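# Slide the orange-handled ring along the wire to the green end

## Task

Carry the ring with the orange handle along the wire until it reaches the green part at the far end, and leave it hanging there on its own. Nothing, including the ring itself, may touch the thin grey section of the wire; any such contact fails the task at once. The ring must stay there without the robot holding it, so the gripper has to release it and pull away afterwards. Nothing may be placed or knocked off the table.

## Robot and tools

Robot: one six-joint arm with a two-finger gripper. Loose objects can now and then receive a short outside shove.

Frame: results report the hand in the scene frame. Its origin sits on the table surface straight under the arm base, +z is up, and +y is to the left when facing along +x. The base may be tilted relative to the table. end_effector_position (metres) is the spot between the closed finger pads, and end_effector_quat_wxyz is the orientation. The printed position can be off, more so at long reach. Fingers point along the gripper's +z and open and close along its y. Closed fingertips extend about 33 mm past that point, fully open ones about 9 mm. Closing pushes the tips roughly 24 mm further from the arm, so keep that gap above surfaces.

execute_actions takes "actions", a list with zero or one item, plus an optional "pictures" boolean (images are sent unless it is false).
- Empty list: no command; just returns the current state.
- Motion item: {"rows": [...], "steps": n}, n from 1 to 15 (default 15). A control step is 1/30 s. Each row is used for one step; if rows run out, the last row repeats.
- Wait item: {"steps": n} with no rows, n up to 300. It returns once n steps have passed since the previous result, and your reply time counts toward them.
A refused call sends nothing to the robot.

Row layout: one list of 9 numbers for the single arm, in this order: J1 waist, J2 shoulder, J3 elbow, J4 forearm roll, J5 wrist pitch, J6 wrist roll, gripper position, gripper force_limit, gripper speed. The six joint values are absolute target angles in radians, in the same form as the Joint positions line, not offsets. Stated ranges: waist -3.491 to 3.491, shoulder -3.140 to 3.140, elbow -1.187 to 4.328, forearm roll -3.316 to 3.316, wrist pitch -3.140 to 3.140, wrist roll -3.927 to 3.927. A target more than 0.010 rad beyond a stated end, and further out than the joint's last reported angle, makes the call refused. True ends may differ from the stated ones by up to 0.010 rad; a target past the true end is clipped there, and "joint sent to its limit" may appear (possibly about an earlier action). Its absence does not prove there is more room.

The three gripper values are each scaled from -1 to 1. position: +1 fully open (140 mm), pads touch near -0.8, -1 closes until blocked. force_limit: about 14 N at -1, 60 N at 0, 107 N at +1 for parts up to 40 mm wide. speed: about 30 mm/s at -1, 140 at 0, 250 at +1.

Motion limits: targets advance at most 2.62 rad/s for waist and shoulder, 3.14 for elbow, 3.93 for the three wrist joints, with 0.5 s to speed up, and all joints are timed to arrive together. Each step the target is held within a lead of the measured angle: 0.805 rad (waist, shoulder), 0.966 (elbow), 1.21 (wrist joints). If the targets would put the hand over 70 mm from where it is measured, all are pulled back proportionally. Between calls the arm keeps heading to the last row sent, until it barely moves for a moment or a step is HELD.

Result lines: Joint positions and Joint velocities in column order (rad, rad/s). object_status: 0 moving, 1 blocked while opening, 2 blocked while closing (a grip), 3 reached the commanded position or pads met (a thin item may still be held). To grip, send -1 and confirm 2. Stopped fingers stay put until the position number changes by 0.01 or more, or the object yields or is lost. To squeeze harder while at 2, raise force_limit and alternate position between -1 and -0.98. position_measured is in counts, not linear: 3 fully open, 230 pads together. "joint command not followed" means the clearance check altered or blocked targets (mounting blocks and posts count as arm). HELD marks steps where your row was not fully sent. Flange force is the estimated outside force on the gripper, including held weight; it is noisy, worst during acceleration and sudden stops, and may read "no reading".

Faults to avoid: contact torque reaching a joint's load limit (waist, shoulder, elbow 150 N m; forearm roll, wrist pitch, wrist roll 37.6 N m; held weight counts), or any outside force of 150 N on the arm, tool or load, halts the arm for 10 s, drops the rest of the call and lets it yield. Holding loads heats motors; a MOTOR HOT line warns, and an OVER-TEMPERATURE FAULT sets the brakes until they cool. Avoid drops, slips, slams, hard knocks and heavy pushing, and move smoothly with little effort. Never let the gripper, arm or ring touch the grey wire.

zoom_image: {"camera": name, "region": [x0, y0, x1, y1]} in pixels of that camera's latest full image, origin top-left, region at most 504 by 504. Cameras, all 504x504: cam_head_left, cam_head_right, cam_high, cam_low, cam_wrist.

finished_scene: {"scene": number of the current scene}. Replying without a tool call also ends things.

Each tool is called after ">>>" as name(argument=value, ...), one argument or row to a line, values as JSON.

## Session

>>> execute_actions(
  actions=[],
)

Scene clock: 0.00 s of 4900.00 s.
end_effector_position=(+0.5332, -0.1087, +0.3729) position_measured=3 object_status=3 end_effector_quat_wxyz=(-0.063, +0.997, -0.029, +0.045)
Joint positions: [-0.084  0.226  0.484 -0.13  -1.747  1.532]
Joint velocities: [ 0.002 -0.    -0.    -0.002  0.    -0.   ]
Flange force (N, the push that the arm receives, along the gripper's own x y z axes): no reading

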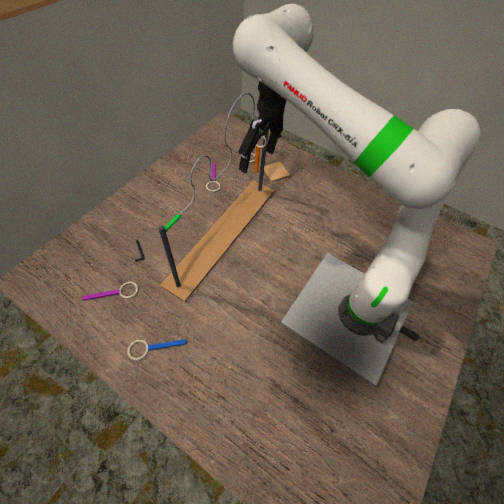

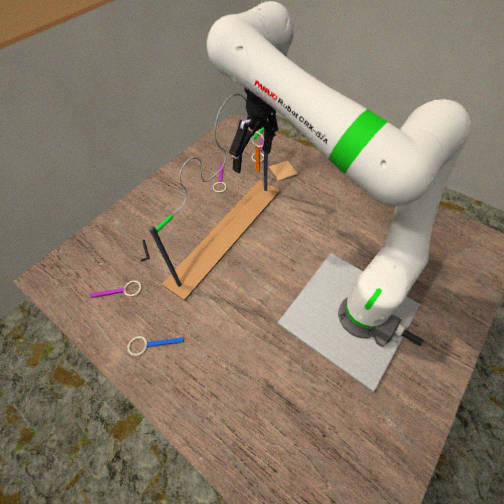

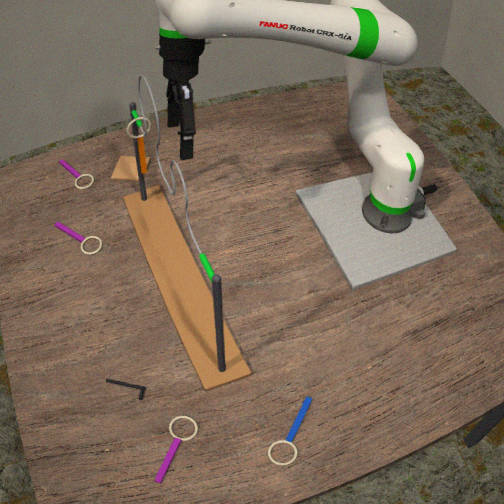

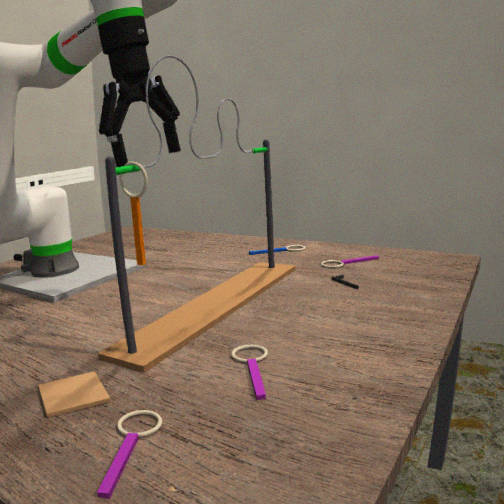

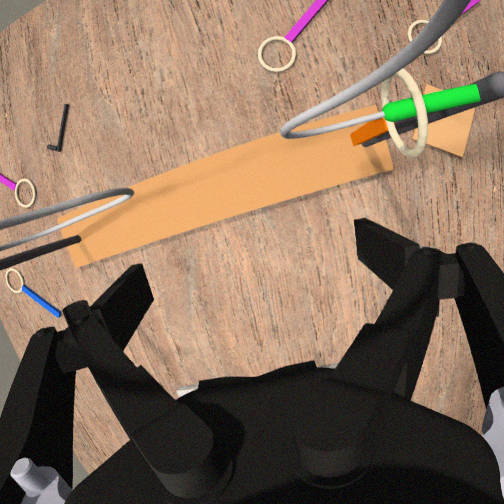

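>>> zoom_image(
  camera="cam_low",
  region=[70, 30, 310, 270],
)

>>> zoom_image(
  camera="cam_high",
  region=[80, 60, 300, 280],
)

Region (70, 30, 310, 270) of cam_low's 504x504 image, scaled by 2.100, with more detail than that image has.

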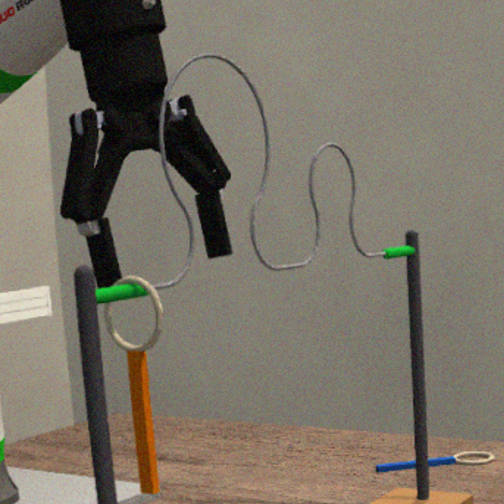

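Region (80, 60, 300, 280) of cam_high's 504x504 image, scaled by 2.291, with more detail than that image has.

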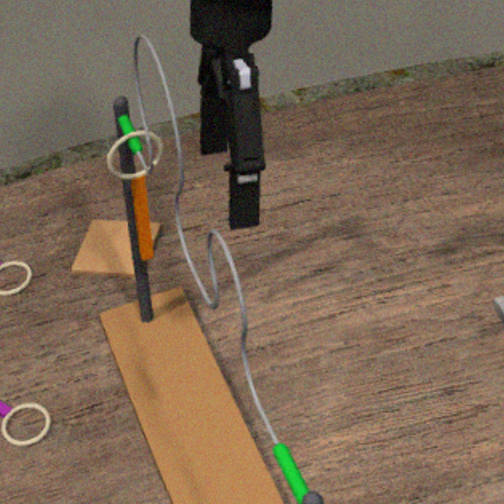

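>>> zoom_image(
  camera="cam_wrist",
  region=[264, 0, 504, 240],
)

>>> zoom_image(
  camera="cam_wrist",
  region=[0, 130, 200, 330],
)

Region (264, 0, 504, 240) of cam_wrist's 504x504 image, scaled by 2.100, with more detail than that image has.

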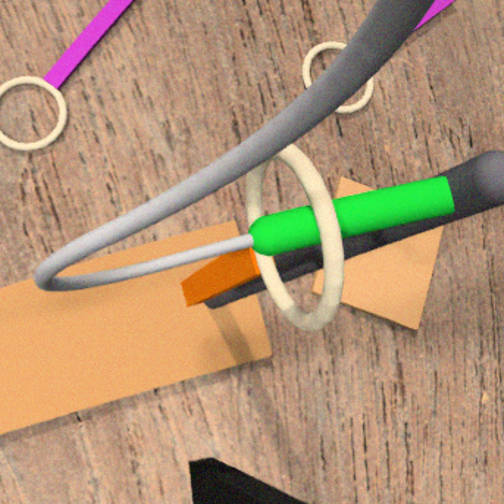

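Region (0, 130, 200, 330) of cam_wrist's 504x504 image, scaled by 2.520, with more detail than that image has.

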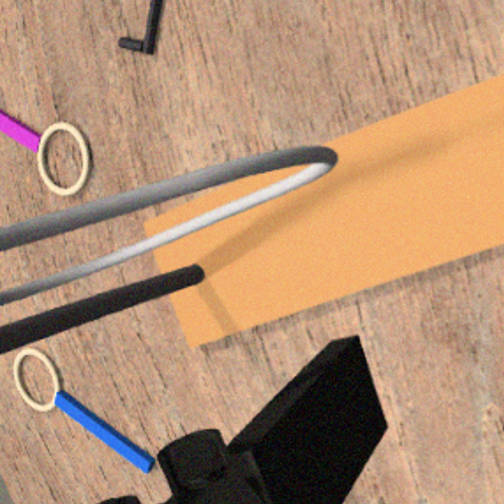

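>>> execute_actions(
  actions=[
    {"rows": [[0.15,-1.076,-0.95,0,-0.42,1.571,-0.35,0,0]], "steps": 15},
  ],
  pictures=false,
)

>>> execute_actions(
  actions=[
    {"steps": 30},
  ],
)

Scene clock: 82.27 s of 4900.00 s.
end_effector_position=(+0.5387, -0.0636, +0.4140) position_measured=107 object_status=0 end_effector_quat_wxyz=(-0.044, +0.929, +0.031, +0.366)
Joint positions: [ 0.057 -0.337 -0.191 -0.051 -0.97   1.555]
Joint velocities: [ 0.317 -1.689 -2.011  0.174  1.87   0.053]
Flange force (N, the push that the arm receives, along the gripper's own x y z axes): [-21.8 -7.6 -17.3]
Steps of this call (steps 1 to 90: nothing new was sent; then 78.77 s passed at rest; steps 91 to 105: all 15 steps of this action). Readings (joint positions | what the end effector reports):
91: [-0.084 0.225 0.484 -0.130 -1.746 1.532] | position_measured=3 object_status=0
92: [-0.083 0.221 0.478 -0.129 -1.739 1.532] | position_measured=8 object_status=0
94: [-0.075 0.194 0.446 -0.125 -1.699 1.533] | position_measured=24 object_status=0
98: [-0.040 0.071 0.299 -0.105 -1.515 1.539] | position_measured=54 object_status=0
105: the state above

Scene clock: 83.27 s of 4900.00 s.
end_effector_position=(+0.4215, -0.0517, +0.3767) position_measured=173 object_status=3 end_effector_quat_wxyz=(-0.055, +0.797, +0.076, +0.596)
Joint positions: [ 0.15  -1.076 -0.95   0.    -0.42   1.571]
Joint velocities: [-0.001 -0.    -0.    -0.     0.    -0.   ]
Flange force (N, the push that the arm receives, along the gripper's own x y z axes): no reading
Steps of this call (steps 1 to 30: the robot went on to your last target). Readings (joint positions | what the end effector reports):
1: [0.067 -0.393 -0.255 -0.046 -0.911 1.557] | position_measured=115 object_status=0
2: [0.076 -0.447 -0.313 -0.041 -0.859 1.559] | position_measured=122 object_status=0
4: [0.090 -0.555 -0.422 -0.033 -0.776 1.561] | position_measured=137 object_status=0
8: [0.115 -0.771 -0.641 -0.020 -0.629 1.565] | position_measured=168 object_status=0
30: the state above

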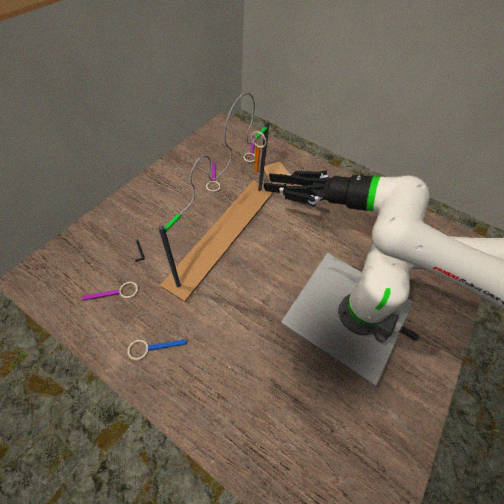

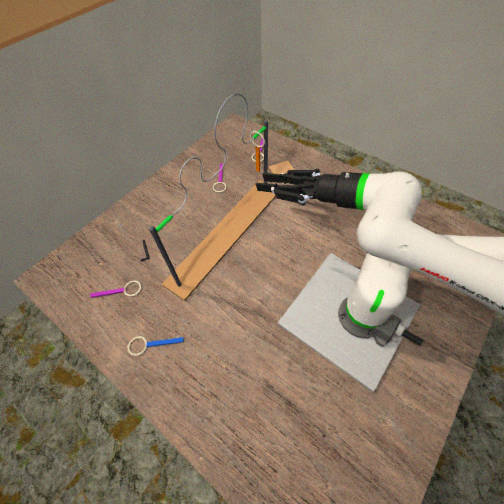

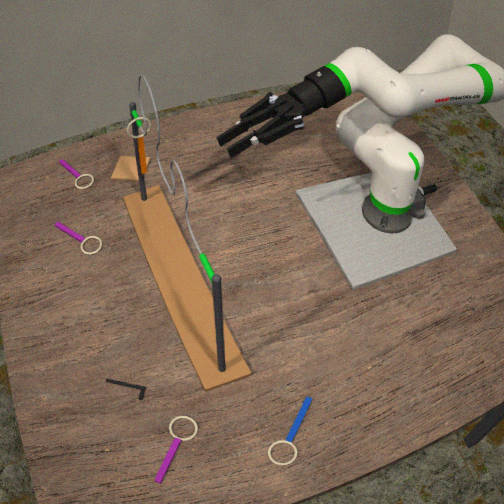

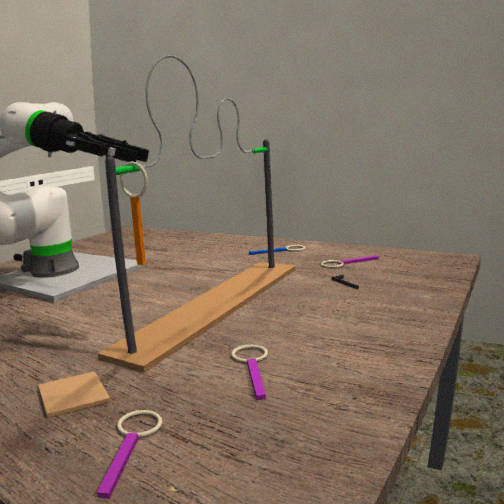

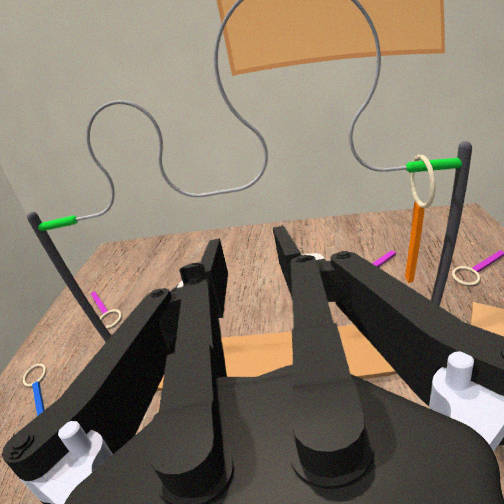

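>>> zoom_image(
  camera="cam_wrist",
  region=[200, 0, 504, 304],
)

>>> zoom_image(
  camera="cam_wrist",
  region=[10, 60, 290, 340],
)

Region (200, 0, 504, 304) of cam_wrist's 504x504 image, scaled by 1.658, with more detail than that image has.

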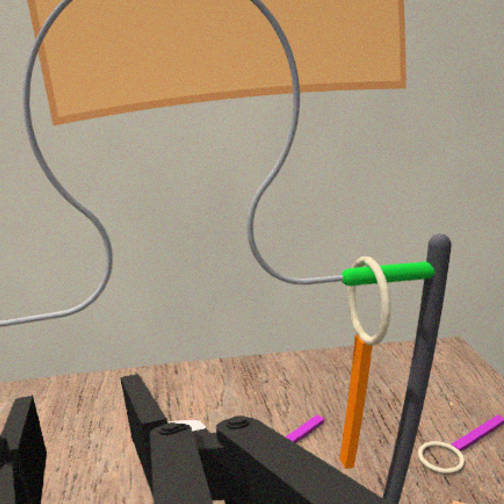

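Region (10, 60, 290, 340) of cam_wrist's 504x504 image, scaled by 1.800, with more detail than that image has.

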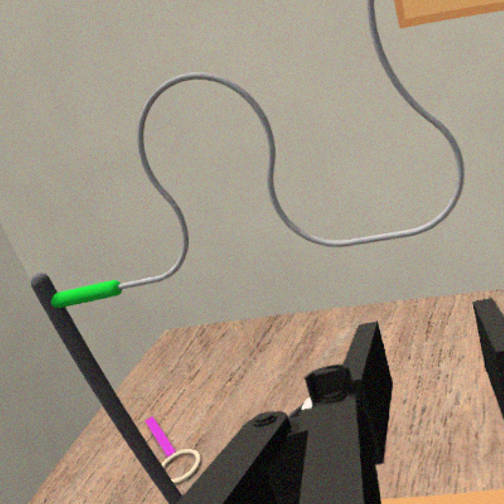

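>>> zoom_image(
  camera="cam_high",
  region=[100, 170, 340, 410],
)

>>> zoom_image(
  camera="cam_head_left",
  region=[130, 80, 350, 300],
)

Region (100, 170, 340, 410) of cam_high's 504x504 image, scaled by 2.100, with more detail than that image has.

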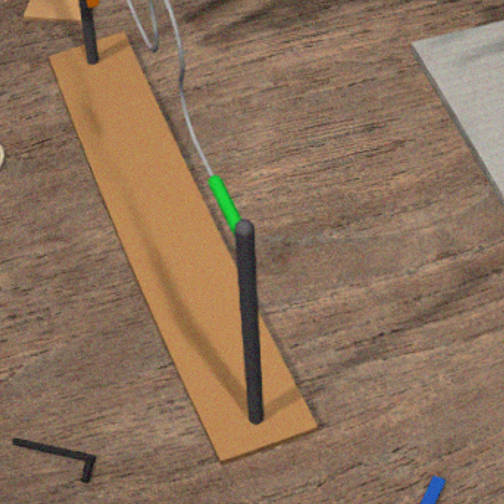

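Region (130, 80, 350, 300) of cam_head_left's 504x504 image, scaled by 2.291, with more detail than that image has.

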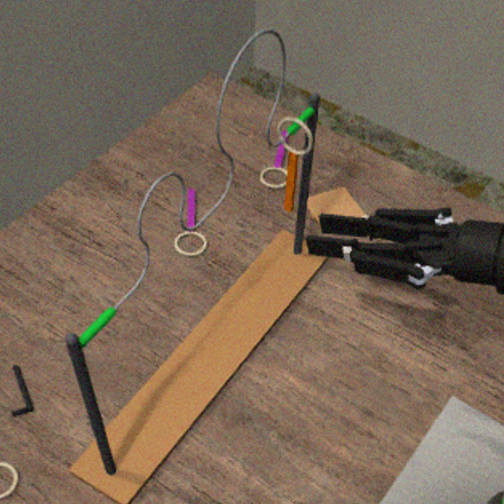

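>>> execute_actions(
  actions=[],
)

Scene clock: 192.73 s of 4900.00 s.
end_effector_position=(+0.4215, -0.0517, +0.3767) position_measured=173 object_status=3 end_effector_quat_wxyz=(-0.055, +0.797, +0.076, +0.596)
Joint positions: [ 0.15  -1.076 -0.95  -0.    -0.42   1.571]
Joint velocities: [ 0.     0.    -0.001  0.001 -0.     0.   ]
Flange force (N, the push that the arm receives, along the gripper's own x y z axes): no reading
Steps of this call (steps 1 to 15: the robot went on to your last target; steps 16 to 90: nothing new was sent; then 106.47 s passed at rest). Readings (joint positions | what the end effector reports):
1: [0.150 -1.076 -0.950 0.000 -0.420 1.571] | position_measured=173 object_status=3
2: [0.150 -1.076 -0.950 0.000 -0.420 1.571] | position_measured=173 object_status=3
4: [0.150 -1.076 -0.950 0.000 -0.420 1.571] | position_measured=173 object_status=3
8: [0.150 -1.076 -0.950 0.000 -0.420 1.571] | position_measured=173 object_status=3
90: the state above
The arm was judged still, so your last target was given up. Only a new action makes it travel on or press farther. Fingers that are still opening or closing keep moving.

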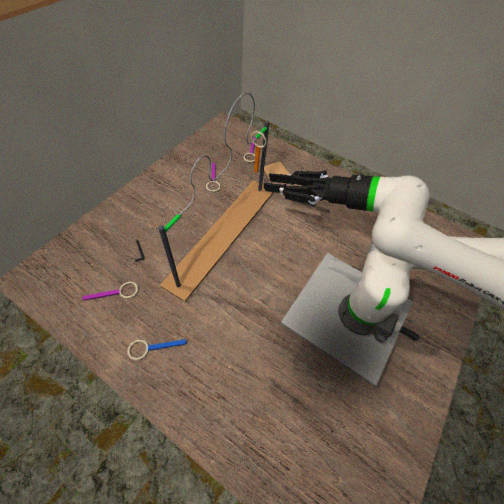

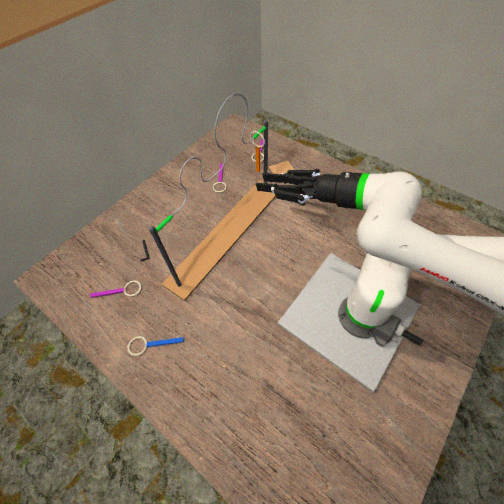

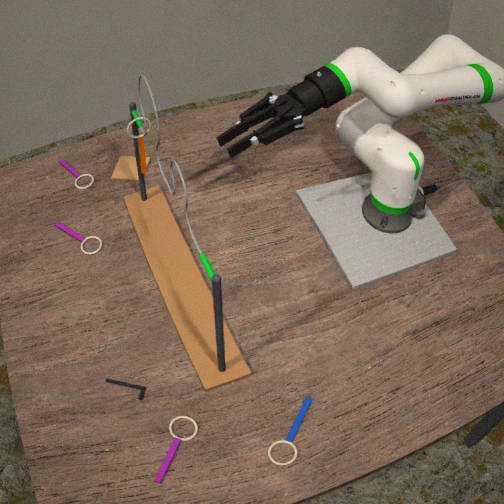

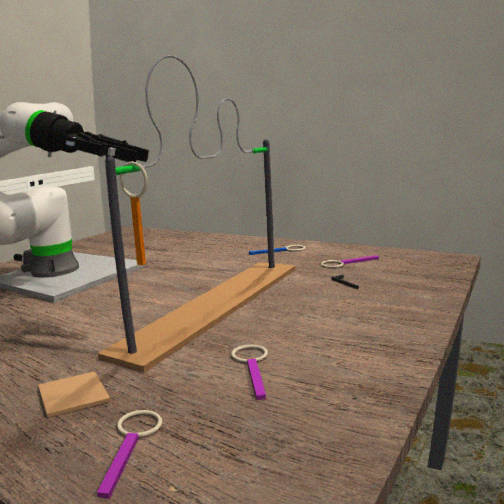

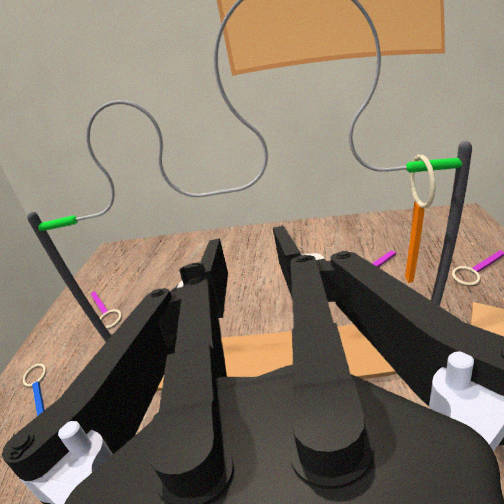

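>>> execute_actions(
  actions=[
    {"rows": [[-0.62,-0.5,-0.92,0,0.3,1.6,-0.35,0,0]], "steps": 15},
  ],
  pictures=false,
)

>>> execute_actions(
  actions=[
    {"steps": 20},
  ],
  pictures=false,
)

Scene clock: 302.80 s of 4900.00 s.
end_effector_position=(+0.4468, -0.2087, +0.3846) position_measured=173 object_status=3 end_effector_quat_wxyz=(+0.058, +0.774, -0.061, +0.628)
Joint positions: [-0.207 -0.809 -0.936 -0.    -0.086  1.584]
Joint velocities: [-0.868  0.649  0.034  0.001  0.804  0.033]
Flange force (N, the push that the arm receives, along the gripper's own x y z axes): no reading
Steps of this call (steps 1 to 90: nothing new was sent; then 106.57 s passed at rest; steps 91 to 105: all 15 steps of this action). Readings (joint positions | what the end effector reports):
91: [0.150 -1.076 -0.950 -0.000 -0.419 1.571] | position_measured=173 object_status=3
92: [0.145 -1.072 -0.950 -0.000 -0.415 1.571] | position_measured=173 object_status=3
94: [0.119 -1.053 -0.949 -0.000 -0.390 1.572] | position_measured=173 object_status=3
98: [0.004 -0.967 -0.944 -0.000 -0.284 1.576] | position_measured=173 object_status=3
105: the state above

Scene clock: 303.47 s of 4900.00 s.
end_effector_position=(+0.3852, -0.4110, +0.3731) position_measured=173 object_status=3 end_effector_quat_wxyz=(+0.199, +0.717, -0.205, +0.635)
Joint positions: [-0.62 -0.5  -0.92 -0.    0.3   1.6 ]
Joint velocities: [ 0.001 -0.001 -0.     0.     0.001  0.   ]
Flange force (N, the push that the arm receives, along the gripper's own x y z axes): no reading
Steps of this call (steps 1 to 20: the robot went on to your last target). Readings (joint positions | what the end effector reports):
1: [-0.236 -0.787 -0.935 -0.000 -0.059 1.586] | position_measured=173 object_status=3
2: [-0.265 -0.765 -0.934 -0.000 -0.032 1.587] | position_measured=173 object_status=3
4: [-0.323 -0.722 -0.932 -0.000 0.022 1.589] | position_measured=173 object_status=3
8: [-0.436 -0.638 -0.927 -0.000 0.128 1.593] | position_measured=173 object_status=3
20: the state above

>>> execute_actions(
  actions=[
    {"rows": [[-0.62,0.2,-0.90,0,1.3,1.62,-0.35,0,0]], "steps": 15},
  ],
  pictures=false,
)

>>> execute_actions(
  actions=[
    {"steps": 8},
  ],
  pictures=false,
)

>>> execute_actions(
  actions=[
    {"rows": [[-0.62,0.7817,-0.8908,0.2,2.0698,1.6406,-0.35,0,0]], "steps": 15},
  ],
  pictures=false,
)

>>> execute_actions(
  actions=[
    {"steps": 10},
  ],
  pictures=false,
)

>>> execute_actions(
  actions=[
    {"rows": [[-0.6192,0.7817,-0.8908,0.6793,2.0698,1.6406,-0.35,0,0]], "steps": 15},
  ],
  pictures=false,
)

>>> execute_actions(
  actions=[
    {"steps": 12},
  ],
)

Scene clock: 311.37 s of 4900.00 s.
end_effector_position=(+0.4451, -0.4504, +0.3390) position_measured=173 object_status=3 end_effector_quat_wxyz=(+0.230, +0.636, -0.177, +0.715)
Joint positions: [-0.62   0.029 -0.905  0.     1.054  1.615]
Joint velocities: [-0.002  1.319  0.037 -0.     1.866  0.037]
Flange force (N, the push that the arm receives, along the gripper's own x y z axes): [-27.8 9.3 15.5]
Steps of this call (steps 1 to 30: the robot went on to your last target; steps 31 to 90: nothing new was sent; then 4.40 s passed at rest; steps 91 to 105: all 15 steps of this action). Readings (joint positions | what the end effector reports):
91: [-0.620 -0.499 -0.920 0.000 0.301 1.600] | position_measured=173 object_status=3
92: [-0.620 -0.495 -0.920 0.000 0.308 1.600] | position_measured=173 object_status=3
94: [-0.620 -0.468 -0.919 0.000 0.346 1.601] | position_measured=173 object_status=3
98: [-0.620 -0.345 -0.916 0.000 0.521 1.604] | position_measured=173 object_status=3
105: the state above

Scene clock: 311.63 s of 4900.00 s.
end_effector_position=(+0.4489, -0.4528, +0.3212) position_measured=173 object_status=3 end_effector_quat_wxyz=(+0.240, +0.608, -0.168, +0.738)
Joint positions: [-0.62   0.2   -0.9    0.     1.299  1.62 ]
Joint velocities: [-0.     0.012  0.002  0.002  0.026  0.001]
Flange force (N, the push that the arm receives, along the gripper's own x y z axes): [-17.6 3.3 -1.1]
Steps of this call (steps 1 to 8: the robot went on to your last target). Readings (joint positions | what the end effector reports):
1: [-0.620 0.070 -0.904 0.000 1.114 1.616] | position_measured=173 object_status=3
2: [-0.620 0.106 -0.903 0.000 1.165 1.617] | position_measured=173 object_status=3
4: [-0.620 0.160 -0.901 0.000 1.243 1.619] | position_measured=173 object_status=3
8: the state above

Scene clock: 312.13 s of 4900.00 s.
end_effector_position=(+0.4663, -0.4269, +0.2858) position_measured=173 object_status=3 end_effector_quat_wxyz=(+0.226, +0.583, -0.124, +0.770)
Joint positions: [-0.62   0.447 -0.896  0.086  1.63   1.629]
Joint velocities: [-0.001 -0.006 -0.001  0.     0.008  0.   ]
Flange force (N, the push that the arm receives, along the gripper's own x y z axes): [8.9 1.1 -3.0]
A step of this action was HELD (marked below), so the robot has no last target. The arm can still carry out the HELD step.
Steps of this call (steps 1 to 15: all 15 steps of this action). Readings (joint positions | what the end effector reports):
1: [-0.620 0.200 -0.900 0.000 1.301 1.620] | position_measured=173 object_status=3
2: [-0.620 0.205 -0.900 0.002 1.307 1.620] | position_measured=173 object_status=3
4: [-0.620 0.232 -0.899 0.011 1.342 1.621] | position_measured=173 object_status=3
8: [-0.620 0.355 -0.898 0.053 1.505 1.625] | position_measured=173 object_status=3
11: [-0.620 0.475 -0.896 0.087 1.635 1.629] | position_measured=173 object_status=3 HELD
12: [-0.620 0.465 -0.896 0.086 1.629 1.629] | position_measured=173 object_status=3 HELD
13: [-0.620 0.452 -0.896 0.086 1.630 1.629] | position_measured=173 object_status=3 HELD
14: [-0.620 0.448 -0.896 0.086 1.630 1.629] | position_measured=173 object_status=3 HELD
15: the state above HELD
joint command not followed: on one or more control steps a check withheld the commanded joint targets, and the robot was not sent them on those steps. On the call's last step the targets were still withheld.
cause: the commanded joint targets would bring two parts of the arm too close to each other (joints 1 (waist) to 4 (forearm roll) lie between them); next, command targets that bring no two parts of the arm closer together.

Scene clock: 312.47 s of 4900.00 s.
end_effector_position=(+0.4663, -0.4269, +0.2846) position_measured=173 object_status=3 end_effector_quat_wxyz=(+0.225, +0.584, -0.124, +0.770)
Joint positions: [-0.62   0.45  -0.896  0.086  1.631  1.629]
Joint velocities: [ 0.001  0.002  0.    -0.003  0.    -0.   ]
Flange force (N, the push that the arm receives, along the gripper's own x y z axes): [1.1 4.7 -3.4]
Steps of this call (steps 1 to 10: nothing new was sent). Readings (joint positions | what the end effector reports):
1: [-0.620 0.447 -0.896 0.086 1.630 1.629] | position_measured=173 object_status=3
2: [-0.620 0.448 -0.896 0.086 1.631 1.629] | position_measured=173 object_status=3
4: [-0.620 0.448 -0.896 0.086 1.631 1.629] | position_measured=173 object_status=3
8: [-0.620 0.449 -0.896 0.086 1.631 1.629] | position_measured=173 object_status=3
10: the state above

Scene clock: 312.97 s of 4900.00 s.
end_effector_position=(+0.4765, -0.4149, +0.2813) position_measured=173 object_status=3 end_effector_quat_wxyz=(+0.212, +0.584, -0.108, +0.776)
Joint positions: [-0.62   0.474 -0.896  0.129  1.663  1.63 ]
Joint velocities: [0.    0.106 0.002 0.191 0.14  0.004]
Flange force (N, the push that the arm receives, along the gripper's own x y z axes): [-3.3 4.5 -2.8]
Steps of this call (steps 1 to 15: all 15 steps of this action). Readings (joint positions | what the end effector reports):
1: [-0.620 0.450 -0.896 0.086 1.631 1.629] | position_measured=173 object_status=3
2: [-0.620 0.450 -0.896 0.086 1.632 1.629] | position_measured=173 object_status=3
4: [-0.620 0.451 -0.896 0.088 1.633 1.629] | position_measured=173 object_status=3
8: [-0.620 0.455 -0.896 0.095 1.638 1.629] | position_measured=173 object_status=3
15: the state above

Scene clock: 313.37 s of 4900.00 s.
end_effector_position=(+0.4936, -0.3918, +0.2748) position_measured=173 object_status=3 end_effector_quat_wxyz=(+0.185, +0.583, -0.081, +0.787)
Joint positions: [-0.62   0.518 -0.895  0.208  1.721  1.631]
Joint velocities: [0.001 0.109 0.002 0.193 0.142 0.004]
Flange force (N, the push that the arm receives, along the gripper's own x y z axes): [-0.4 6.8 -6.5]
Steps of this call (steps 1 to 12: the robot went on to your last target). Readings (joint positions | what the end effector reports):
1: [-0.620 0.478 -0.896 0.135 1.668 1.630] | position_measured=173 object_status=3
2: [-0.620 0.481 -0.896 0.142 1.672 1.630] | position_measured=173 object_status=3
4: [-0.620 0.489 -0.895 0.155 1.682 1.630] | position_measured=173 object_status=3
8: [-0.620 0.503 -0.895 0.181 1.702 1.631] | position_measured=173 object_status=3
12: the state above

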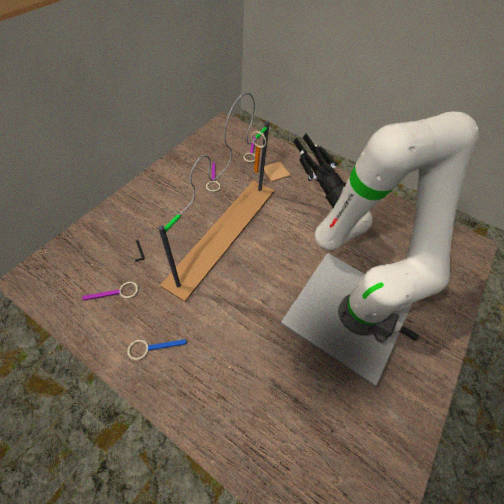

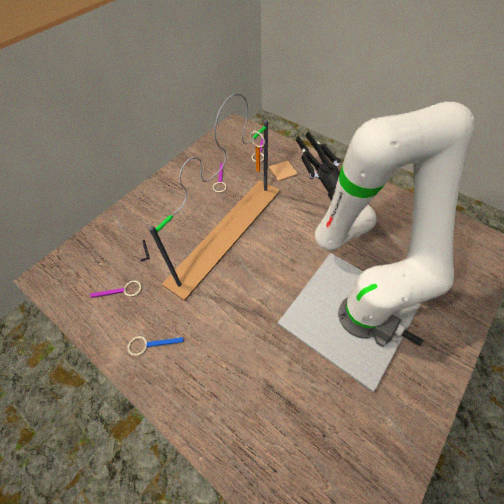

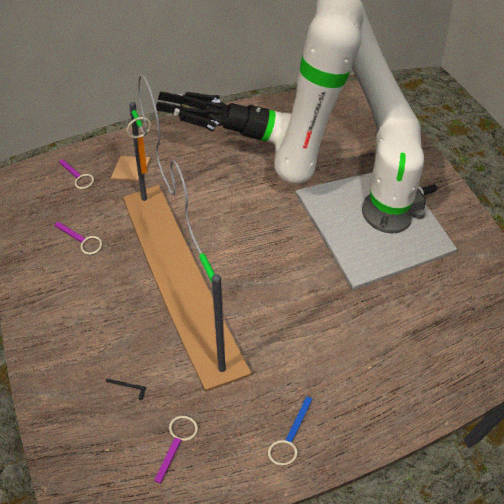

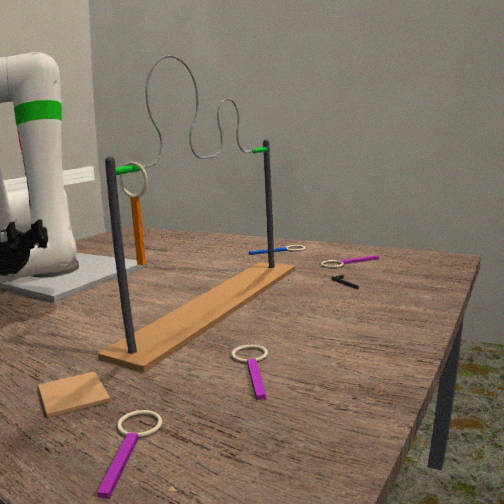

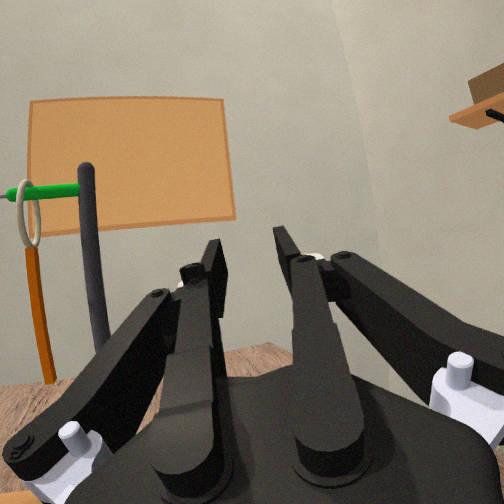

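>>> execute_actions(
  actions=[],
)

Scene clock: 315.60 s of 4900.00 s.
end_effector_position=(+0.5262, -0.3270, +0.2558) position_measured=173 object_status=3 end_effector_quat_wxyz=(+0.101, +0.573, -0.023, +0.813)
Joint positions: [-0.62   0.632 -0.893  0.412  1.872  1.635]
Joint velocities: [-0. -0.  0. -0.  0. -0.]
Flange force (N, the push that the arm receives, along the gripper's own x y z axes): [-1.0 4.0 -7.1]
Steps of this call (steps 1 to 45: the robot went on to your last target; steps 46 to 67: nothing new was sent). Readings (joint positions | what the end effector reports):
1: [-0.620 0.522 -0.895 0.214 1.726 1.631] | position_measured=173 object_status=3
2: [-0.620 0.525 -0.895 0.221 1.731 1.632] | position_measured=173 object_status=3
4: [-0.620 0.533 -0.895 0.234 1.740 1.632] | position_measured=173 object_status=3
8: [-0.620 0.547 -0.894 0.260 1.760 1.632] | position_measured=173 object_status=3
32: [-0.620 0.632 -0.893 0.412 1.872 1.635] | position_measured=173 object_status=3 HELD
33: [-0.620 0.632 -0.893 0.412 1.872 1.635] | position_measured=173 object_status=3 HELD
34: [-0.620 0.632 -0.893 0.412 1.872 1.635] | position_measured=173 object_status=3 HELD
35: [-0.620 0.632 -0.893 0.412 1.872 1.635] | position_measured=173 object_status=3 HELD
36: [-0.620 0.632 -0.893 0.412 1.872 1.635] | position_measured=173 object_status=3 HELD
37: [-0.620 0.632 -0.893 0.412 1.872 1.635] | position_measured=173 object_status=3 HELD
38: [-0.620 0.632 -0.893 0.412 1.872 1.635] | position_measured=173 object_status=3 HELD
39: [-0.620 0.632 -0.893 0.412 1.872 1.635] | position_measured=173 object_status=3 HELD
40: [-0.620 0.632 -0.893 0.412 1.872 1.635] | position_measured=173 object_status=3 HELD
41: [-0.620 0.632 -0.893 0.412 1.872 1.635] | position_measured=173 object_status=3 HELD
42: [-0.620 0.632 -0.893 0.412 1.872 1.635] | position_measured=173 object_status=3 HELD
43: [-0.620 0.632 -0.893 0.412 1.872 1.635] | position_measured=173 object_status=3 HELD
44: [-0.620 0.632 -0.893 0.412 1.872 1.635] | position_measured=173 object_status=3 HELD
45: [-0.620 0.632 -0.893 0.412 1.872 1.635] | position_measured=173 object_status=3 HELD
67: the state above
A step was HELD (marked above), so your last target was given up. The arm can still carry out the HELD step.
joint command not followed: on one or more control steps a check withheld the commanded joint targets, and the robot was not sent them on those steps.
cause: the commanded joint targets would bring two parts of the arm too close to each other (joints 1 (waist) to 4 (forearm roll) lie between them); next, command targets that bring no two parts of the arm closer together.

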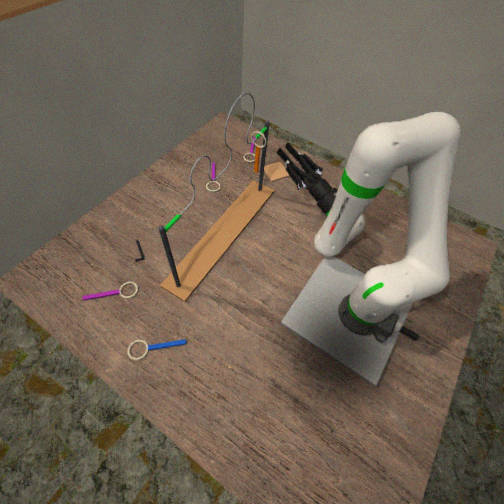

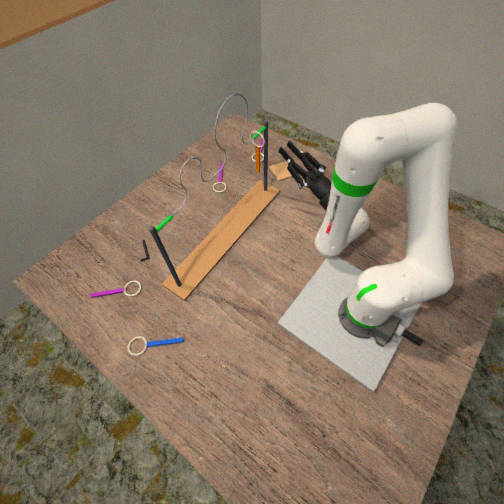

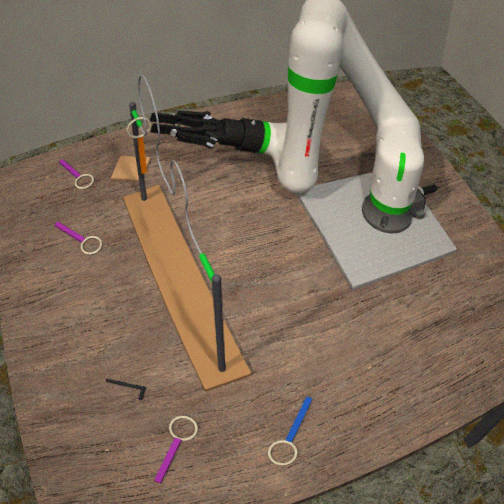

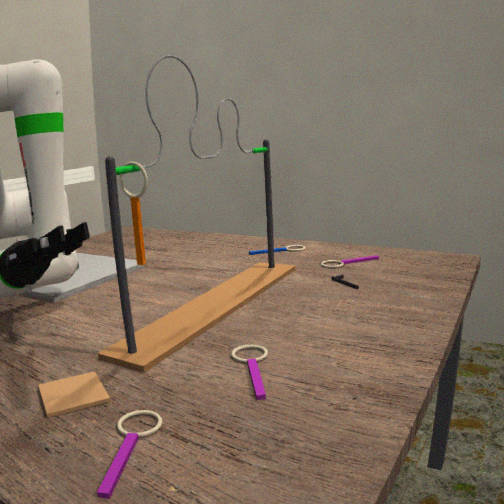

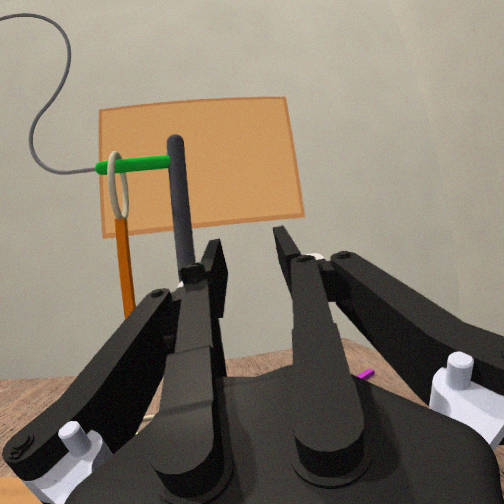

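>>> zoom_image(
  camera="cam_wrist",
  region=[60, 120, 220, 280],
)

Region (60, 120, 220, 280) of cam_wrist's 504x504 image, scaled by 3.150, with more detail than that image has.

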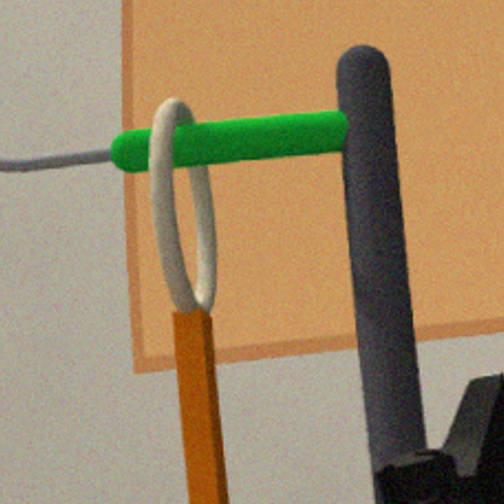

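>>> execute_actions(
  actions=[
    {"rows": [[-0.582,0.7222,-0.8881,0.6217,2.022,1.5961,-0.35,0,0]], "steps": 15},
  ],
  pictures=false,
)

>>> execute_actions(
  actions=[
    {"steps": 20},
  ],
)

Scene clock: 368.50 s of 4900.00 s.
end_effector_position=(+0.5331, -0.3092, +0.2550) position_measured=173 object_status=3 end_effector_quat_wxyz=(+0.076, +0.567, -0.013, +0.820)
Joint positions: [-0.612  0.65  -0.892  0.454  1.902  1.627]
Joint velocities: [ 0.034  0.083  0.005  0.189  0.136 -0.036]
Flange force (N, the push that the arm receives, along the gripper's own x y z axes): [2.5 8.1 -9.1]
Steps of this call (steps 1 to 90: nothing new was sent; then 49.40 s passed at rest; steps 91 to 105: all 15 steps of this action). Readings (joint positions | what the end effector reports):
91: [-0.620 0.632 -0.893 0.412 1.872 1.635] | position_measured=173 object_status=3
92: [-0.620 0.632 -0.893 0.412 1.872 1.635] | position_measured=173 object_status=3
94: [-0.620 0.633 -0.893 0.413 1.873 1.635] | position_measured=173 object_status=3
98: [-0.618 0.636 -0.893 0.420 1.878 1.634] | position_measured=173 object_status=3
105: the state above

Scene clock: 369.17 s of 4900.00 s.
end_effector_position=(+0.5481, -0.2543, +0.2529) position_measured=173 object_status=3 end_effector_quat_wxyz=(-0.004, +0.547, +0.013, +0.837)
Joint positions: [-0.588  0.707 -0.889  0.586  1.996  1.603]
Joint velocities: [ 0.036  0.082  0.004  0.195  0.138 -0.036]
Flange force (N, the push that the arm receives, along the gripper's own x y z axes): [-0.3 3.5 -7.8]
Steps of this call (steps 1 to 20: the robot went on to your last target). Readings (joint positions | what the end effector reports):
1: [-0.611 0.653 -0.892 0.461 1.907 1.626] | position_measured=173 object_status=3
2: [-0.610 0.656 -0.892 0.467 1.912 1.625] | position_measured=173 object_status=3
4: [-0.607 0.662 -0.892 0.480 1.921 1.622] | position_measured=173 object_status=3
8: [-0.603 0.673 -0.891 0.507 1.940 1.618] | position_measured=173 object_status=3
20: the state above

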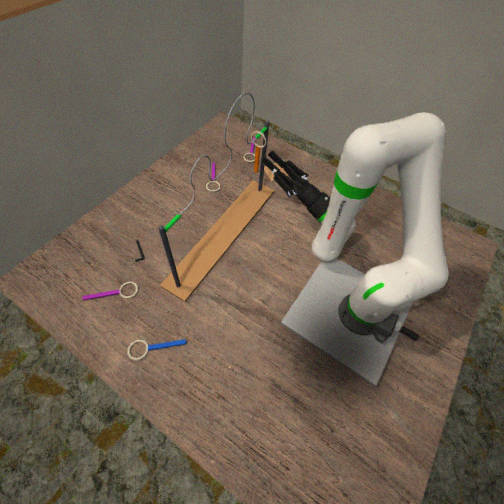

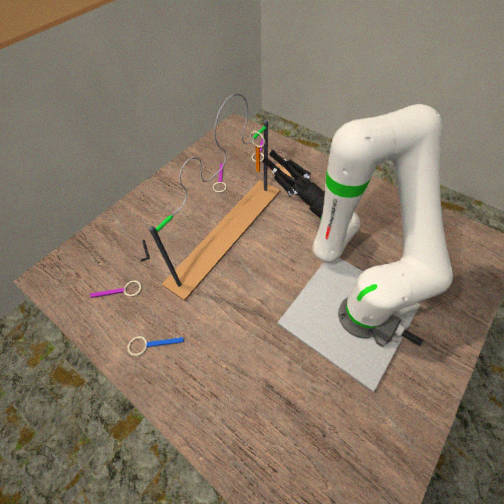

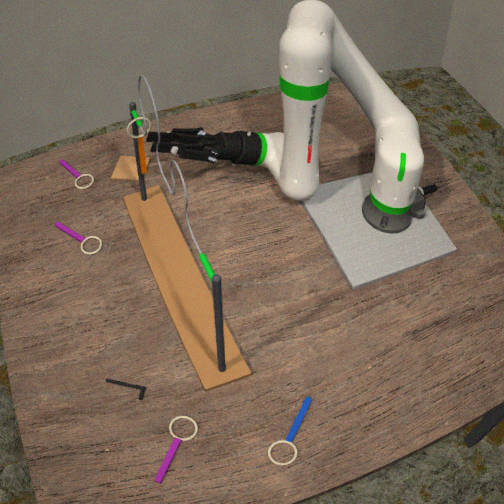

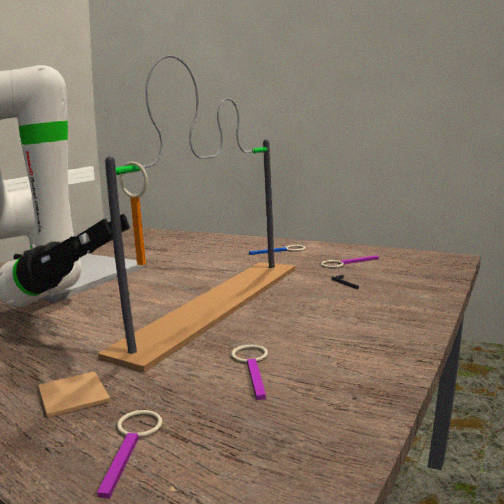

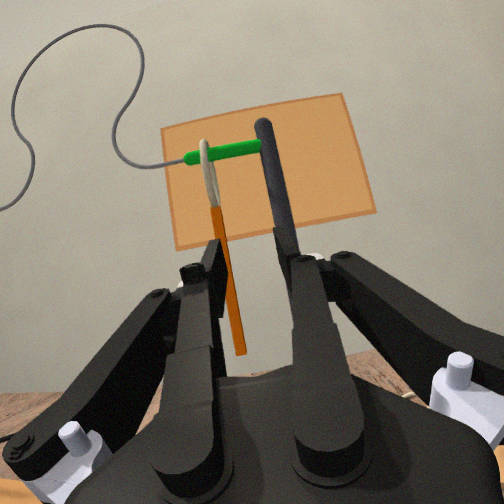

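>>> execute_actions(
  actions=[
    {"steps": 10},
  ],
)

Scene clock: 370.07 s of 4900.00 s.
end_effector_position=(+0.5506, -0.2395, +0.2525) position_measured=173 object_status=3 end_effector_quat_wxyz=(-0.027, +0.541, +0.019, +0.840)
Joint positions: [-0.582  0.722 -0.888  0.622  2.022  1.596]
Joint velocities: [ 0.     0.     0.     0.001 -0.     0.   ]
Flange force (N, the push that the arm receives, along the gripper's own x y z axes): [0.3 1.1 -5.8]
Steps of this call (steps 1 to 27: the robot went on to your last target). Readings (joint positions | what the end effector reports):
1: [-0.587 0.710 -0.889 0.592 2.001 1.602] | position_measured=173 object_status=3
2: [-0.586 0.712 -0.889 0.599 2.006 1.600] | position_measured=173 object_status=3
4: [-0.584 0.718 -0.888 0.612 2.015 1.598] | position_measured=173 object_status=3
8: [-0.582 0.722 -0.888 0.621 2.022 1.596] | position_measured=173 object_status=3
27: the state above

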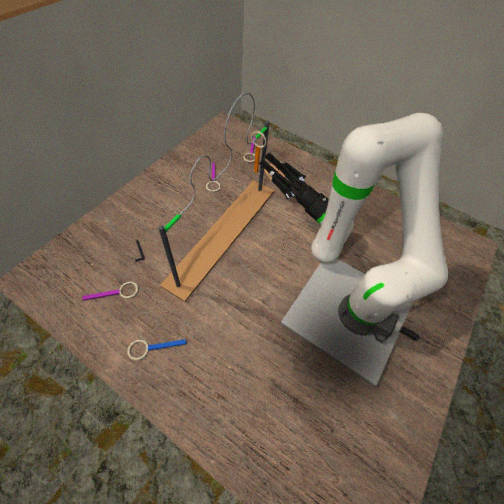

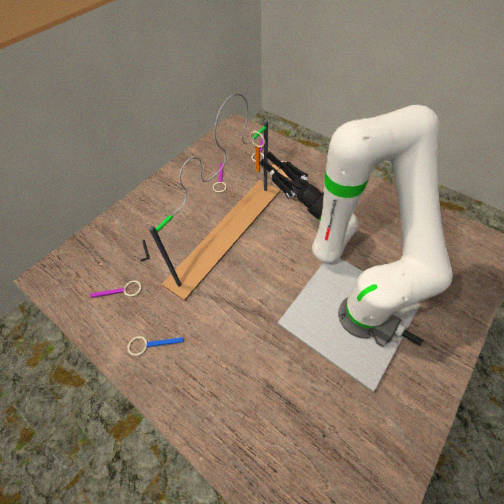

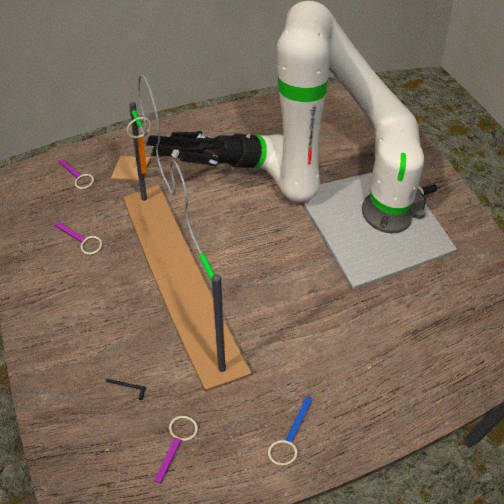

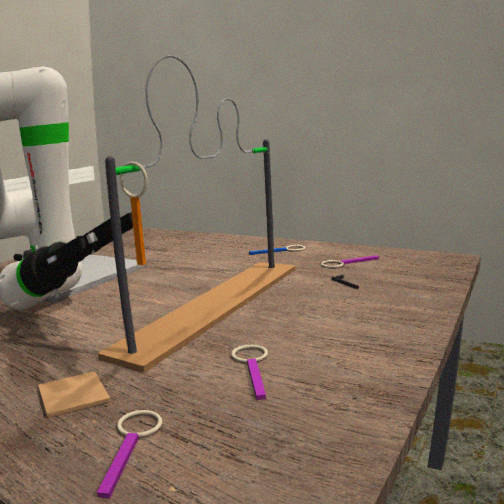

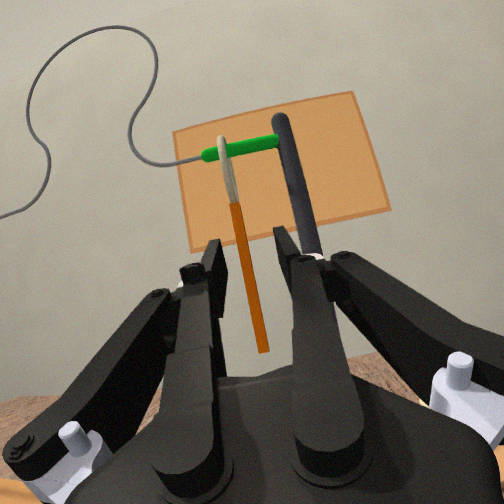

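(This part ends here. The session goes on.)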